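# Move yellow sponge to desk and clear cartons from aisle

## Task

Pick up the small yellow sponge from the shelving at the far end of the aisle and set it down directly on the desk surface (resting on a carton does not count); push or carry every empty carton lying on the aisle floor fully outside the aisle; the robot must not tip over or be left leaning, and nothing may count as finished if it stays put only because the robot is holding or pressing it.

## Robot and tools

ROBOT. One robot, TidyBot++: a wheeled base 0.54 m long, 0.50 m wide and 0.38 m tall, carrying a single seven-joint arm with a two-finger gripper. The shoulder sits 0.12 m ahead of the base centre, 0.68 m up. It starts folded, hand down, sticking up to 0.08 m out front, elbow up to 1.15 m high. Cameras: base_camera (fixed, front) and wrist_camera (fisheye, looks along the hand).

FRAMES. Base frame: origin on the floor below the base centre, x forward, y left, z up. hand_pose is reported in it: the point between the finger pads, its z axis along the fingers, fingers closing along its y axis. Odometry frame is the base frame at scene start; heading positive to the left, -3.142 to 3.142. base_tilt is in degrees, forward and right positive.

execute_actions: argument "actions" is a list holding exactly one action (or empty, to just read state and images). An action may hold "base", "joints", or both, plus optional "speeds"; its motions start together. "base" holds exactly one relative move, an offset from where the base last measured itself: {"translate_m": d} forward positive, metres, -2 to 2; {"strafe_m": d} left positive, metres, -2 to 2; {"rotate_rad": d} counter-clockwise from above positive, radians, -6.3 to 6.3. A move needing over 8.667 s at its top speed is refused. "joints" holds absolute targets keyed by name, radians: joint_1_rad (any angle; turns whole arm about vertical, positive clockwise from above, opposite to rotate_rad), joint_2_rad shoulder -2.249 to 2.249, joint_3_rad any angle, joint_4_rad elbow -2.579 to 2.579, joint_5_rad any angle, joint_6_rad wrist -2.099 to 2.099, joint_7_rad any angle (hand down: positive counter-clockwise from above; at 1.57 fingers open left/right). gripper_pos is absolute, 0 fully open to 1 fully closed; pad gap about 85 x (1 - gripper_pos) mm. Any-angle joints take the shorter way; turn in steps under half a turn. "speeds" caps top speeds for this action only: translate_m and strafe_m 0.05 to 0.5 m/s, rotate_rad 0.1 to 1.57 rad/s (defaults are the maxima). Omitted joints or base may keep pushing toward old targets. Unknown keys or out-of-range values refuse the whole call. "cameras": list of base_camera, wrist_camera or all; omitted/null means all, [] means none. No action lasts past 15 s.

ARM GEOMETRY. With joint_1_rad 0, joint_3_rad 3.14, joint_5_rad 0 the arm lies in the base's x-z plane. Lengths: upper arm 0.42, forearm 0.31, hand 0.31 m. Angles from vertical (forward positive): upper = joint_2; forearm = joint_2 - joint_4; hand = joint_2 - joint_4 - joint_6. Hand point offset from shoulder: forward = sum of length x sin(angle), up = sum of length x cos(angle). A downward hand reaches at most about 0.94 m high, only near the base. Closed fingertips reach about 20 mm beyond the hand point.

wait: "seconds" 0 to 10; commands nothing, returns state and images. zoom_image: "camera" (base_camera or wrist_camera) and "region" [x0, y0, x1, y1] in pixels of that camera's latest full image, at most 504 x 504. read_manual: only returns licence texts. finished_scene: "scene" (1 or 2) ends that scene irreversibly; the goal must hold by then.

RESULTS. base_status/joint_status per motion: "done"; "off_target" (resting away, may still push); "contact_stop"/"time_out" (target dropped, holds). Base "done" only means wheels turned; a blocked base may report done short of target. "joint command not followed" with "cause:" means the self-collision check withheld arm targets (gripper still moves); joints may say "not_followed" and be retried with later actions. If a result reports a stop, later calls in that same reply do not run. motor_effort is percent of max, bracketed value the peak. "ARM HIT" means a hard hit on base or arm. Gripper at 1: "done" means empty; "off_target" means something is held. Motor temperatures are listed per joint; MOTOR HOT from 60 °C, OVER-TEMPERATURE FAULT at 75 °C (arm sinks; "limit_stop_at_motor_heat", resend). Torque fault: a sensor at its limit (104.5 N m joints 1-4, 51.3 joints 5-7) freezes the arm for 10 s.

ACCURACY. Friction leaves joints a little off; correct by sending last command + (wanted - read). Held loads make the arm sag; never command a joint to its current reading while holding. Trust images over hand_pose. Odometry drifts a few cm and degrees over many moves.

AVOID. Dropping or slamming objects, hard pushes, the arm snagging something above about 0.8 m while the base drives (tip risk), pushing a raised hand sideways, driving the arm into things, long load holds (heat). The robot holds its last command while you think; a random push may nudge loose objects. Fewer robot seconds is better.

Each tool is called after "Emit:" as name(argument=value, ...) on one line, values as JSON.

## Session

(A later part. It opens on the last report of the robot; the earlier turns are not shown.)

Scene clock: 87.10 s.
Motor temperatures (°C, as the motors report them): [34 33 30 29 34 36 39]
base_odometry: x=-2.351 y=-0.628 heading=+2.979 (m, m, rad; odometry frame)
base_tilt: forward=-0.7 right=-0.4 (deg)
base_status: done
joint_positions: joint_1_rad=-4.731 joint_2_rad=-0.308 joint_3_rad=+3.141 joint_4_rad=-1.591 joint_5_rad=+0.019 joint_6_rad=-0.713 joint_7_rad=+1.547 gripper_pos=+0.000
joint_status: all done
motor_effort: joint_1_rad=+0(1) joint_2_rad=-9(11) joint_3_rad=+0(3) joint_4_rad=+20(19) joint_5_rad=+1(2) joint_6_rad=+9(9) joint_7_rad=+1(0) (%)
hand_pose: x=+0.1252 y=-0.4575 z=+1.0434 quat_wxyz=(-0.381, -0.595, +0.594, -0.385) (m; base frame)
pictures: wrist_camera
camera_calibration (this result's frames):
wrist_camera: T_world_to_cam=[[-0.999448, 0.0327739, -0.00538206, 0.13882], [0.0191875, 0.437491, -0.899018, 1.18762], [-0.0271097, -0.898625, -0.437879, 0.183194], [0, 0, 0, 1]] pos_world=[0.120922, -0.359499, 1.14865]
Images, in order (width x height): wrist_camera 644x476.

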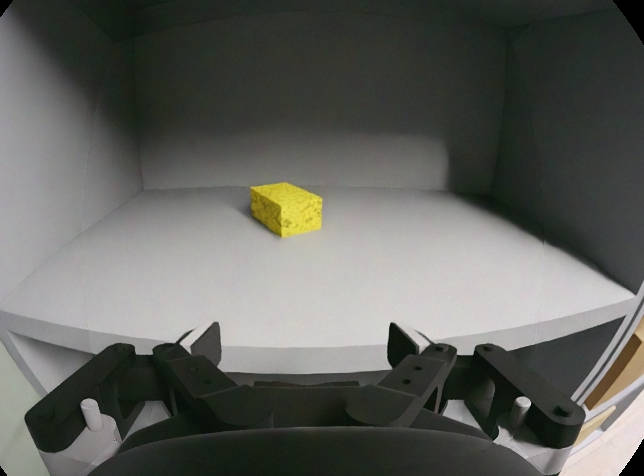

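Emit:
execute_actions(actions=[{"base":{"translate_m":-0.275},"joints":{"joint_1_rad":-5.25}}], cameras=[])

Emit:
execute_actions(actions=[{"base":{"strafe_m":-0.18},"speeds":{"strafe_m":0.1}}])

Scene clock: 90.67 s.
Motor temperatures (°C, as the motors report them): [34 33 30 29 34 36 39]
base_odometry: x=-2.079 y=-0.673 heading=+2.979 (m, m, rad; odometry frame)
base_tilt: forward=-0.7 right=-0.4 (deg)
base_status: done
joint_positions: joint_1_rad=-5.230 joint_2_rad=-0.309 joint_3_rad=+3.138 joint_4_rad=-1.588 joint_5_rad=+0.019 joint_6_rad=-0.716 joint_7_rad=+1.547 gripper_pos=+0.000
joint_status: all done
motor_effort: joint_1_rad=+0(2) joint_2_rad=-9(13) joint_3_rad=+0(2) joint_4_rad=+19(20) joint_5_rad=+1(1) joint_6_rad=+9(9) joint_7_rad=+1(1) (%)
hand_pose: x=+0.3444 y=-0.3972 z=+1.0453 quat_wxyz=(-0.275, -0.723, +0.427, -0.468) (m; base frame)
pictures: none
No camera images: the call's "cameras" was empty. Leave "cameras" out to get every camera's image.

Scene clock: 93.03 s.
Motor temperatures (°C, as the motors report them): [34 33 30 29 34 36 39]
base_odometry: x=-2.050 y=-0.495 heading=+2.979 (m, m, rad; odometry frame)
base_tilt: forward=-0.7 right=-0.4 (deg)
base_status: done
joint_positions: joint_1_rad=-5.230 joint_2_rad=-0.308 joint_3_rad=+3.138 joint_4_rad=-1.587 joint_5_rad=+0.019 joint_6_rad=-0.716 joint_7_rad=+1.547 gripper_pos=+0.000
joint_status: not commanded
motor_effort: joint_1_rad=+0(1) joint_2_rad=-9(11) joint_3_rad=+0(0) joint_4_rad=+19(19) joint_5_rad=+1(1) joint_6_rad=+9(10) joint_7_rad=+0(0) (%)
hand_pose: x=+0.3447 y=-0.3973 z=+1.0450 quat_wxyz=(-0.274, -0.723, +0.427, -0.468) (m; base frame)
pictures: base_camera, wrist_camera
camera_calibration (this result's frames):
wrist_camera: T_world_to_cam=[[-0.891734, -0.452534, -0.00478707, 0.125686], [-0.193851, 0.391505, -0.899525, 1.21414], [0.40894, -0.801209, -0.436842, 0.131244], [0, 0, 0, 1]] pos_world=[0.293769, -0.313311, 1.15008]
Images, in order (width x height): base_camera 644x364, wrist_camera 644x476.

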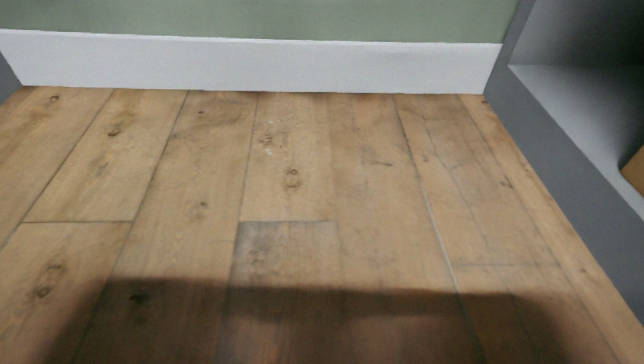

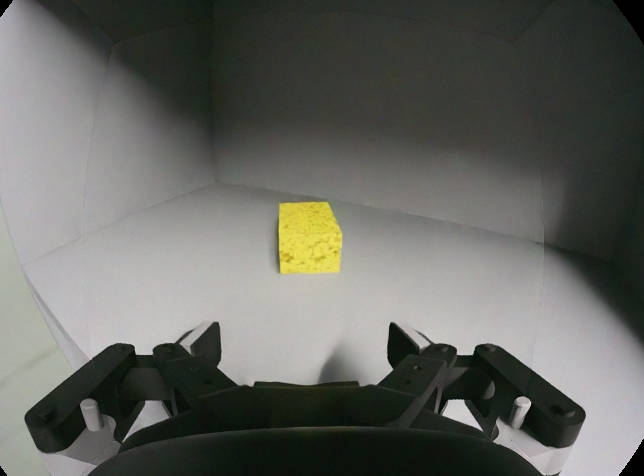

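Emit:
execute_actions(actions=[{"joints":{"joint_2_rad":0.018,"joint_4_rad":-1.355,"joint_6_rad":-0.585}}], cameras=["wrist_camera"])

Scene clock: 95.53 s.
Motor temperatures (°C, as the motors report them): [34 33 30 29 34 36 39]
base_odometry: x=-2.050 y=-0.495 heading=+2.979 (m, m, rad; odometry frame)
base_tilt: forward=-0.7 right=-0.3 (deg)
base_status: not commanded
joint_positions: joint_1_rad=-5.230 joint_2_rad=+0.022 joint_3_rad=+3.138 joint_4_rad=-1.376 joint_5_rad=+0.019 joint_6_rad=-0.613 joint_7_rad=+1.547 gripper_pos=+0.000
joint_status: all done
motor_effort: joint_1_rad=+0(0) joint_2_rad=-21(23) joint_3_rad=-1(0) joint_4_rad=+20(20) joint_5_rad=+1(1) joint_6_rad=+9(9) joint_7_rad=+0(1) (%)
hand_pose: x=+0.4164 y=-0.5218 z=+1.0240 quat_wxyz=(-0.270, -0.727, +0.429, -0.463) (m; base frame)
pictures: wrist_camera
camera_calibration (this result's frames):
wrist_camera: T_world_to_cam=[[-0.890837, -0.454299, -0.00468757, 0.131769], [-0.201094, 0.403535, -0.892592, 1.26008], [0.407395, -0.794211, -0.450841, 0.0116848], [0, 0, 0, 1]] pos_world=[0.366018, -0.439344, 1.13062]
Images, in order (width x height): wrist_camera 644x476.

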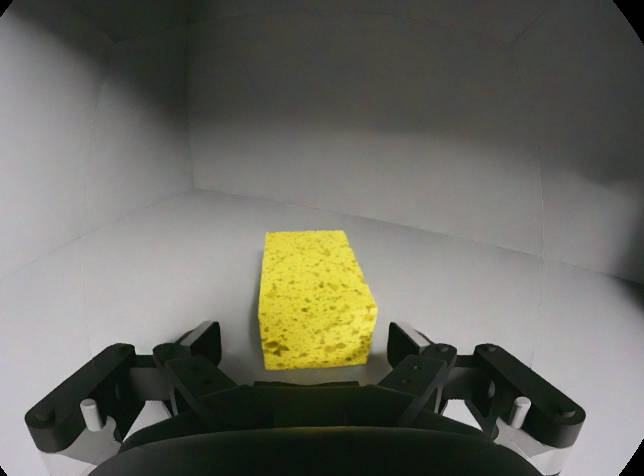

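Emit:
execute_actions(actions=[{"joints":{"joint_1_rad":-5.2,"joint_2_rad":0.146,"joint_4_rad":-1.245,"joint_6_rad":-0.567}}], cameras=["wrist_camera"])

Emit:
execute_actions(actions=[{"joints":{"gripper_pos":1}}], cameras=["wrist_camera"])

Scene clock: 97.53 s.
Motor temperatures (°C, as the motors report them): [34 33 30 29 34 36 39]
base_odometry: x=-2.050 y=-0.495 heading=+2.979 (m, m, rad; odometry frame)
base_tilt: forward=-0.7 right=-0.3 (deg)
base_status: not commanded
joint_positions: joint_1_rad=-5.218 joint_2_rad=+0.146 joint_3_rad=+3.138 joint_4_rad=-1.261 joint_5_rad=+0.019 joint_6_rad=-0.592 joint_7_rad=+1.547 gripper_pos=+0.000
joint_status: all done
motor_effort: joint_1_rad=+0(0) joint_2_rad=-25(27) joint_3_rad=-1(1) joint_4_rad=+20(21) joint_5_rad=+1(1) joint_6_rad=+9(10) joint_7_rad=+1(0) (%)
hand_pose: x=+0.4358 y=-0.5725 z=+1.0199 quat_wxyz=(-0.275, -0.722, +0.432, -0.465) (m; base frame)
pictures: wrist_camera
camera_calibration (this result's frames):
wrist_camera: T_world_to_cam=[[-0.896385, -0.443241, -0.00561165, 0.1357], [-0.190874, 0.397376, -0.897585, 1.27795], [0.400076, -0.803511, -0.440805, -0.0507449], [0, 0, 0, 1]] pos_world=[0.385869, -0.488455, 1.12546]
Images, in order (width x height): wrist_camera 644x476.

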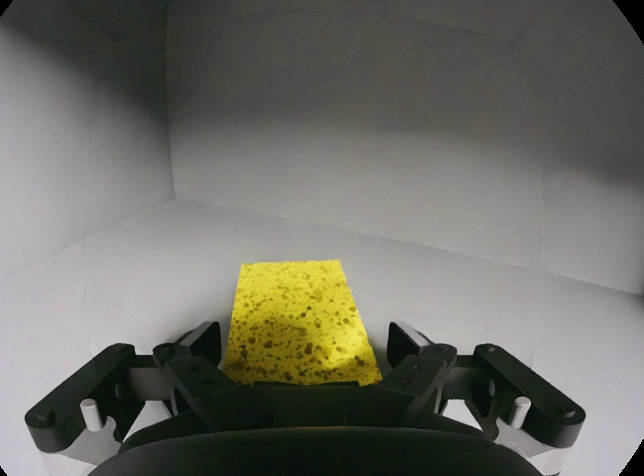

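Scene clock: 98.63 s.
Motor temperatures (°C, as the motors report them): [34 33 30 29 34 36 39]
base_odometry: x=-2.050 y=-0.495 heading=+2.979 (m, m, rad; odometry frame)
base_tilt: forward=-0.7 right=-0.3 (deg)
base_status: not commanded
joint_positions: joint_1_rad=-5.218 joint_2_rad=+0.146 joint_3_rad=+3.138 joint_4_rad=-1.260 joint_5_rad=+0.019 joint_6_rad=-0.591 joint_7_rad=+1.547 gripper_pos=+0.377
joint_status: gripper_pos off_target (ended at +0.377, target +1.000)
motor_effort: joint_1_rad=+0(1) joint_2_rad=-25(26) joint_3_rad=-1(0) joint_4_rad=+20(20) joint_5_rad=+0(1) joint_6_rad=+10(9) joint_7_rad=+0(0) (%)
hand_pose: x=+0.4359 y=-0.5727 z=+1.0210 quat_wxyz=(-0.276, -0.722, +0.431, -0.466) (m; base frame)
pictures: wrist_camera
camera_calibration (this result's frames):
wrist_camera: T_world_to_cam=[[-0.89637, -0.44327, -0.00572702, 0.135813], [-0.189824, 0.395468, -0.89865, 1.27854], [0.40061, -0.804435, -0.438629, -0.0533916], [0, 0, 0, 1]] pos_world=[0.385826, -0.488371, 1.12632]
Images, in order (width x height): wrist_camera 644x476.

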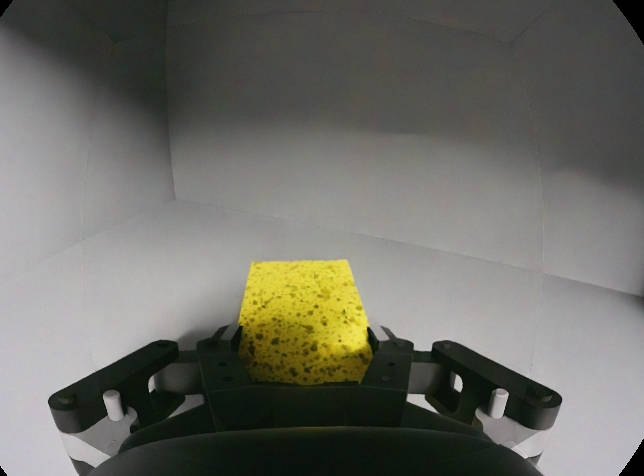

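Emit:
execute_actions(actions=[{"joints":{"joint_2_rad":0.02}}], cameras=[])

Emit:
execute_actions(actions=[{"base":{"strafe_m":0.1},"joints":{"joint_2_rad":-0.7,"joint_4_rad":-1.85}}], cameras=[])

Emit:
execute_actions(actions=[{"joints":{"joint_1_rad":-6.29}}])

Emit:
execute_actions(actions=[{"base":{"translate_m":-2.0}}], cameras=["base_camera"])

Emit:
execute_actions(actions=[{"base":{"rotate_rad":-3.1},"joints":{"joint_6_rad":-0.87}}])

Scene clock: 101.13 s.
Motor temperatures (°C, as the motors report them): [34 33 30 29 34 36 39]
base_odometry: x=-2.050 y=-0.495 heading=+2.979 (m, m, rad; odometry frame)
base_tilt: forward=-0.7 right=-0.3 (deg)
base_status: not commanded
joint_positions: joint_1_rad=-5.218 joint_2_rad=+0.016 joint_3_rad=+3.138 joint_4_rad=-1.255 joint_5_rad=+0.019 joint_6_rad=-0.591 joint_7_rad=+1.547 gripper_pos=+0.377
joint_status: all done
motor_effort: joint_1_rad=+0(0) joint_2_rad=-20(27) joint_3_rad=+0(1) joint_4_rad=+19(21) joint_5_rad=+1(1) joint_6_rad=+10(10) joint_7_rad=+1(0) (%)
hand_pose: x=+0.4120 y=-0.5295 z=+1.1056 quat_wxyz=(-0.304, -0.689, +0.412, -0.514) (m; base frame)
pictures: none
No camera images: the call's "cameras" was empty. Leave "cameras" out to get every camera's image.

Scene clock: 103.10 s.
Motor temperatures (°C, as the motors report them): [34 33 30 29 34 36 39]
base_odometry: x=-2.066 y=-0.594 heading=+2.979 (m, m, rad; odometry frame)
base_tilt: forward=-0.7 right=-0.4 (deg)
base_status: done
joint_positions: joint_1_rad=-5.216 joint_2_rad=-0.693 joint_3_rad=+3.138 joint_4_rad=-1.833 joint_5_rad=+0.019 joint_6_rad=-0.591 joint_7_rad=+1.547 gripper_pos=+0.377
joint_status: all done
motor_effort: joint_1_rad=+0(2) joint_2_rad=+3(25) joint_3_rad=+0(3) joint_4_rad=+19(20) joint_5_rad=+1(1) joint_6_rad=+10(10) joint_7_rad=+0(0) (%)
hand_pose: x=+0.2753 y=-0.2838 z=+1.0874 quat_wxyz=(-0.331, -0.653, +0.391, -0.558) (m; base frame)
pictures: none
No camera images: the call's "cameras" was empty. Leave "cameras" out to get every camera's image.

Scene clock: 105.47 s.
Motor temperatures (°C, as the motors report them): [34 33 30 29 34 36 39]
base_odometry: x=-2.066 y=-0.594 heading=+2.979 (m, m, rad; odometry frame)
base_tilt: forward=-0.7 right=-0.4 (deg)
base_status: not commanded
joint_positions: joint_1_rad=-6.271 joint_2_rad=-0.693 joint_3_rad=+3.138 joint_4_rad=-1.833 joint_5_rad=+0.019 joint_6_rad=-0.591 joint_7_rad=+1.547 gripper_pos=+0.377
joint_status: all done
motor_effort: joint_1_rad=+0(0) joint_2_rad=+3(3) joint_3_rad=+0(1) joint_4_rad=+19(18) joint_5_rad=+1(1) joint_6_rad=+10(10) joint_7_rad=+0(0) (%)
hand_pose: x=+0.4430 y=-0.0042 z=+1.0874 quat_wxyz=(-0.005, -0.761, +0.010, -0.649) (m; base frame)
pictures: base_camera, wrist_camera
camera_calibration (this result's frames):
wrist_camera: T_world_to_cam=[[-0.0559029, -0.998311, -0.015818, 0.0309062], [-0.185123, 0.0259318, -0.982373, 1.20216], [0.981124, -0.0519892, -0.18626, -0.0982256], [0, 0, 0, 1]] pos_world=[0.320646, -0.00542684, 1.16316]
Images, in order (width x height): base_camera 644x364, wrist_camera 644x476.

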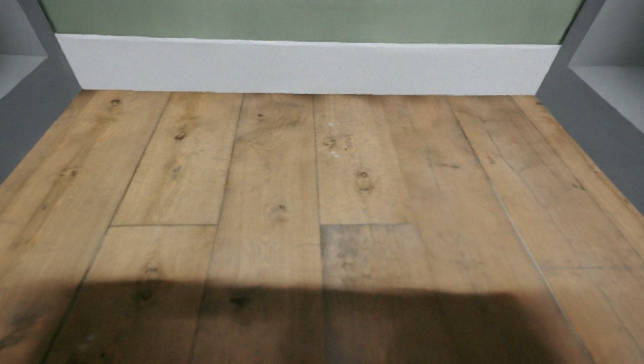

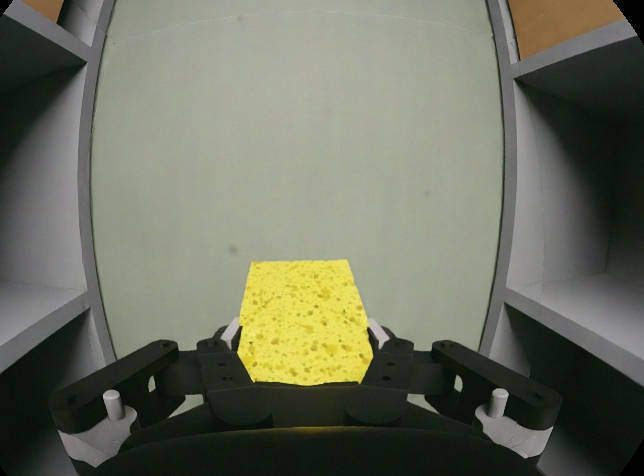

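Scene clock: 110.93 s.
Motor temperatures (°C, as the motors report them): [34 33 30 29 34 36 39]
base_odometry: x=-0.092 y=-0.917 heading=+2.979 (m, m, rad; odometry frame)
base_tilt: forward=-0.7 right=-0.4 (deg)
base_status: done
joint_positions: joint_1_rad=-6.272 joint_2_rad=-0.700 joint_3_rad=+3.138 joint_4_rad=-1.835 joint_5_rad=+0.019 joint_6_rad=-0.590 joint_7_rad=+1.547 gripper_pos=+0.377
joint_status: not commanded
motor_effort: joint_1_rad=+0(0) joint_2_rad=+4(6) joint_3_rad=+0(1) joint_4_rad=+18(19) joint_5_rad=+1(1) joint_6_rad=+10(11) joint_7_rad=+1(0) (%)
hand_pose: x=+0.4406 y=-0.0038 z=+1.0884 quat_wxyz=(-0.005, -0.760, +0.009, -0.650) (m; base frame)
pictures: base_camera
Images, in order (width x height): base_camera 644x364.

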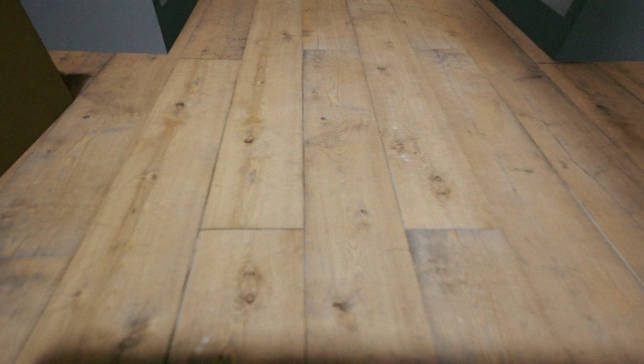

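Scene clock: 114.20 s.
Motor temperatures (°C, as the motors report them): [34 33 30 29 34 36 39]
base_odometry: x=-0.092 y=-0.917 heading=-0.120 (m, m, rad; odometry frame)
base_tilt: forward=-0.7 right=-0.4 (deg)
base_status: done
joint_positions: joint_1_rad=-6.272 joint_2_rad=-0.700 joint_3_rad=+3.138 joint_4_rad=-1.846 joint_5_rad=+0.019 joint_6_rad=-0.864 joint_7_rad=+1.547 gripper_pos=+0.377
joint_status: all done
motor_effort: joint_1_rad=+0(0) joint_2_rad=+3(4) joint_3_rad=+0(1) joint_4_rad=+18(20) joint_5_rad=+1(1) joint_6_rad=+10(10) joint_7_rad=+1(0) (%)
hand_pose: x=+0.4162 y=-0.0048 z=+1.0008 quat_wxyz=(-0.006, -0.844, +0.012, -0.536) (m; base frame)
pictures: base_camera, wrist_camera
camera_calibration (this result's frames):
wrist_camera: T_world_to_cam=[[-0.0625281, -0.998035, -0.00401217, 0.0183307], [-0.449085, 0.0317254, -0.892925, 1.13251], [0.891298, -0.0540311, -0.450187, 0.213382], [0, 0, 0, 1]] pos_world=[0.319551, -0.00610517, 1.10738]
Images, in order (width x height): base_camera 644x364, wrist_camera 644x476.

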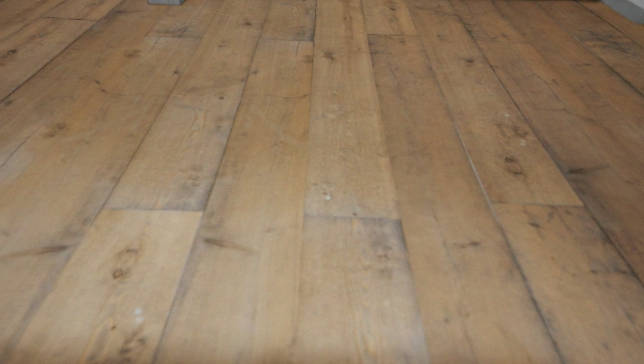

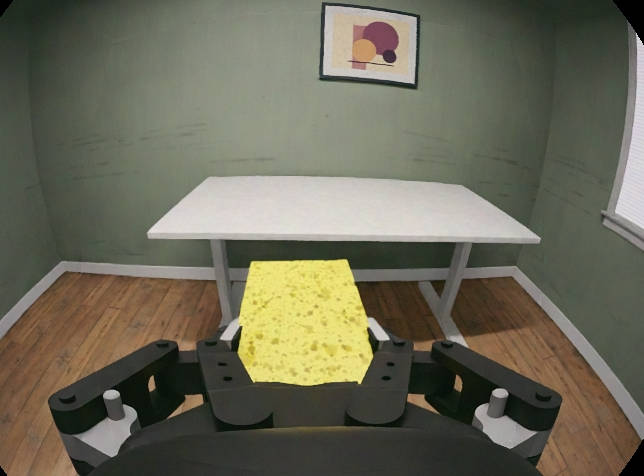

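Emit:
execute_actions(actions=[{"base":{"translate_m":0.6}}])

Scene clock: 117.17 s.
Motor temperatures (°C, as the motors report them): [34 33 30 29 34 36 39]
base_odometry: x=+0.504 y=-0.990 heading=-0.121 (m, m, rad; odometry frame)
base_tilt: forward=-0.7 right=-0.4 (deg)
base_status: done
joint_positions: joint_1_rad=-6.272 joint_2_rad=-0.699 joint_3_rad=+3.138 joint_4_rad=-1.846 joint_5_rad=+0.019 joint_6_rad=-0.864 joint_7_rad=+1.547 gripper_pos=+0.377
joint_status: not commanded
motor_effort: joint_1_rad=+0(0) joint_2_rad=+4(8) joint_3_rad=+0(1) joint_4_rad=+18(19) joint_5_rad=+1(1) joint_6_rad=+10(10) joint_7_rad=+1(0) (%)
hand_pose: x=+0.4162 y=-0.0048 z=+1.0008 quat_wxyz=(-0.006, -0.844, +0.012, -0.536) (m; base frame)
pictures: base_camera, wrist_camera
camera_calibration (this result's frames):
wrist_camera: T_world_to_cam=[[-0.0625234, -0.998035, -0.00400616, 0.0183261], [-0.449191, 0.0317243, -0.892872, 1.13248], [0.891245, -0.0540259, -0.450292, 0.213461], [0, 0, 0, 1]] pos_world=[0.319601, -0.00610473, 1.10736]
Images, in order (width x height): base_camera 644x364, wrist_camera 644x476.

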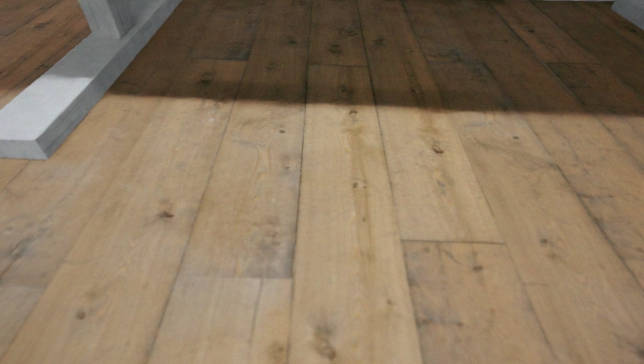

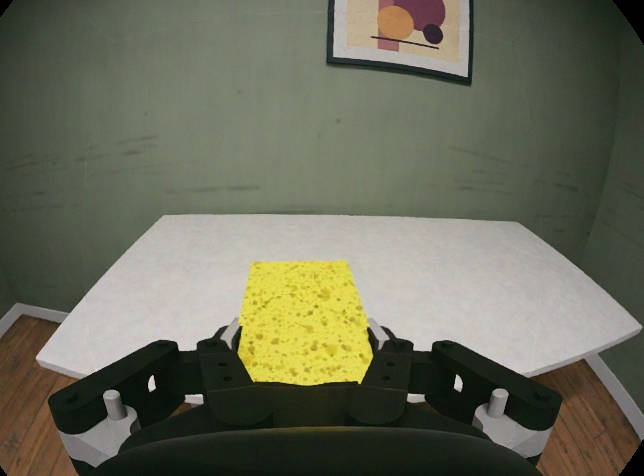

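Emit:
execute_actions(actions=[{"joints":{"joint_2_rad":0.281,"joint_4_rad":-1.9,"joint_6_rad":0.19}}], cameras=["wrist_camera"])

Emit:
execute_actions(actions=[{"joints":{"joint_2_rad":0.345,"joint_4_rad":-1.975,"joint_6_rad":0.335}}], cameras=["wrist_camera"])

Scene clock: 120.40 s.
Motor temperatures (°C, as the motors report them): [34 33 30 29 34 36 39]
base_odometry: x=+0.504 y=-0.990 heading=-0.121 (m, m, rad; odometry frame)
base_tilt: forward=-0.6 right=-0.4 (deg)
base_status: not commanded
joint_positions: joint_1_rad=-6.272 joint_2_rad=+0.278 joint_3_rad=+3.138 joint_4_rad=-1.881 joint_5_rad=+0.019 joint_6_rad=+0.162 joint_7_rad=+1.547 gripper_pos=+0.377
joint_status: all done
motor_effort: joint_1_rad=+0(0) joint_2_rad=-27(28) joint_3_rad=-1(0) joint_4_rad=+17(18) joint_5_rad=+1(1) joint_6_rad=+9(10) joint_7_rad=+1(0) (%)
hand_pose: x=+0.7795 y=-0.0028 z=+0.7831 quat_wxyz=(+0.001, -0.841, +0.005, -0.541) (m; base frame)
pictures: wrist_camera
camera_calibration (this result's frames):
wrist_camera: T_world_to_cam=[[-0.0435589, -0.999008, -0.00929969, 0.031479], [-0.438284, 0.0274734, -0.898417, 1.09701], [0.897781, -0.0350581, -0.439045, -0.222049], [0, 0, 0, 1]] pos_world=[0.681525, -0.00647561, 0.888378]
Images, in order (width x height): wrist_camera 644x476.

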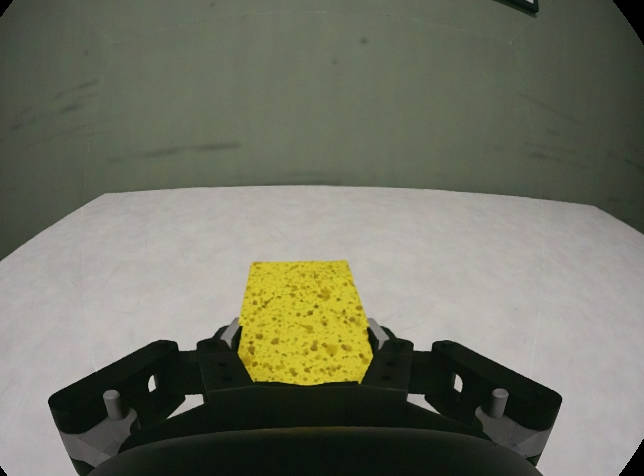

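Scene clock: 121.47 s.
Motor temperatures (°C, as the motors report them): [34 33 30 29 34 36 39]
base_odometry: x=+0.504 y=-0.990 heading=-0.121 (m, m, rad; odometry frame)
base_tilt: forward=-0.6 right=-0.4 (deg)
base_status: not commanded
joint_positions: joint_1_rad=-6.272 joint_2_rad=+0.333 joint_3_rad=+3.138 joint_4_rad=-1.958 joint_5_rad=+0.019 joint_6_rad=+0.321 joint_7_rad=+1.547 gripper_pos=+0.377
joint_status: all done
motor_effort: joint_1_rad=+0(0) joint_2_rad=-26(29) joint_3_rad=-1(1) joint_4_rad=+14(18) joint_5_rad=+1(1) joint_6_rad=+8(9) joint_7_rad=+0(0) (%)
hand_pose: x=+0.7795 y=-0.0020 z=+0.7510 quat_wxyz=(+0.003, -0.833, +0.005, -0.553) (m; base frame)
pictures: wrist_camera
camera_calibration (this result's frames):
wrist_camera: T_world_to_cam=[[-0.0410116, -0.999084, -0.0122156, 0.0322578], [-0.413906, 0.0281155, -0.909885, 1.05781], [0.909395, -0.0322598, -0.41468, -0.263436], [0, 0, 0, 1]] pos_world=[0.678724, -0.00601095, 0.853638]
Images, in order (width x height): wrist_camera 644x476.

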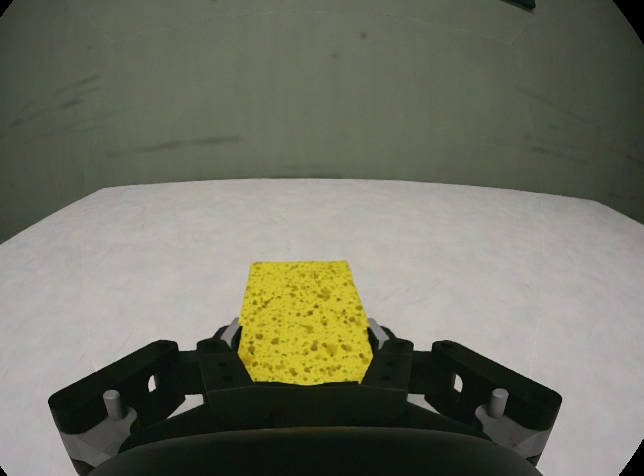

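Efforts suggest contact. Release.

Emit:
execute_actions(actions=[{"joints":{"gripper_pos":0}}], cameras=[])

Emit:
execute_actions(actions=[{"joints":{"joint_2_rad":0.1}}], cameras=["wrist_camera"])

Scene clock: 123.10 s.
Motor temperatures (°C, as the motors report them): [34 33 30 29 34 36 39]
base_odometry: x=+0.504 y=-0.990 heading=-0.121 (m, m, rad; odometry frame)
base_tilt: forward=-0.6 right=-0.4 (deg)
base_status: not commanded
joint_positions: joint_1_rad=-6.272 joint_2_rad=+0.336 joint_3_rad=+3.138 joint_4_rad=-1.960 joint_5_rad=+0.019 joint_6_rad=+0.321 joint_7_rad=+1.547 gripper_pos=+0.000
joint_status: all done
motor_effort: joint_1_rad=+0(0) joint_2_rad=-27(28) joint_3_rad=-1(1) joint_4_rad=+16(17) joint_5_rad=+1(1) joint_6_rad=+9(10) joint_7_rad=+0(0) (%)
hand_pose: x=+0.7790 y=-0.0020 z=+0.7482 quat_wxyz=(+0.003, -0.835, +0.005, -0.551) (m; base frame)
pictures: none
No camera images: the call's "cameras" was empty. Leave "cameras" out to get every camera's image.

Scene clock: 124.57 s.
Motor temperatures (°C, as the motors report them): [34 33 30 29 34 36 39]
base_odometry: x=+0.504 y=-0.990 heading=-0.121 (m, m, rad; odometry frame)
base_tilt: forward=-0.7 right=-0.4 (deg)
base_status: not commanded
joint_positions: joint_1_rad=-6.272 joint_2_rad=+0.096 joint_3_rad=+3.138 joint_4_rad=-1.960 joint_5_rad=+0.019 joint_6_rad=+0.321 joint_7_rad=+1.547 gripper_pos=+0.000
joint_status: all done
motor_effort: joint_1_rad=+0(0) joint_2_rad=-22(29) joint_3_rad=-1(1) joint_4_rad=+18(18) joint_5_rad=+1(1) joint_6_rad=+10(10) joint_7_rad=+1(0) (%)
hand_pose: x=+0.7445 y=-0.0016 z=+0.9026 quat_wxyz=(+0.002, -0.763, +0.004, -0.646) (m; base frame)
pictures: wrist_camera
camera_calibration (this result's frames):
wrist_camera: T_world_to_cam=[[-0.037353, -0.999124, -0.0188461, 0.0363193], [-0.191301, 0.0256599, -0.981196, 1.07986], [0.98082, -0.0330453, -0.192092, -0.42285], [0, 0, 0, 1]] pos_world=[0.622675, -0.00539473, 0.979012]
Images, in order (width x height): wrist_camera 644x476.

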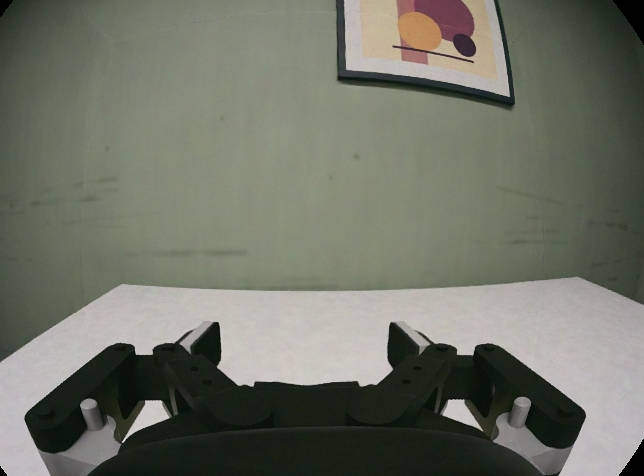

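Emit:
finished_scene(scene=1)

The scene is finished: the task was done.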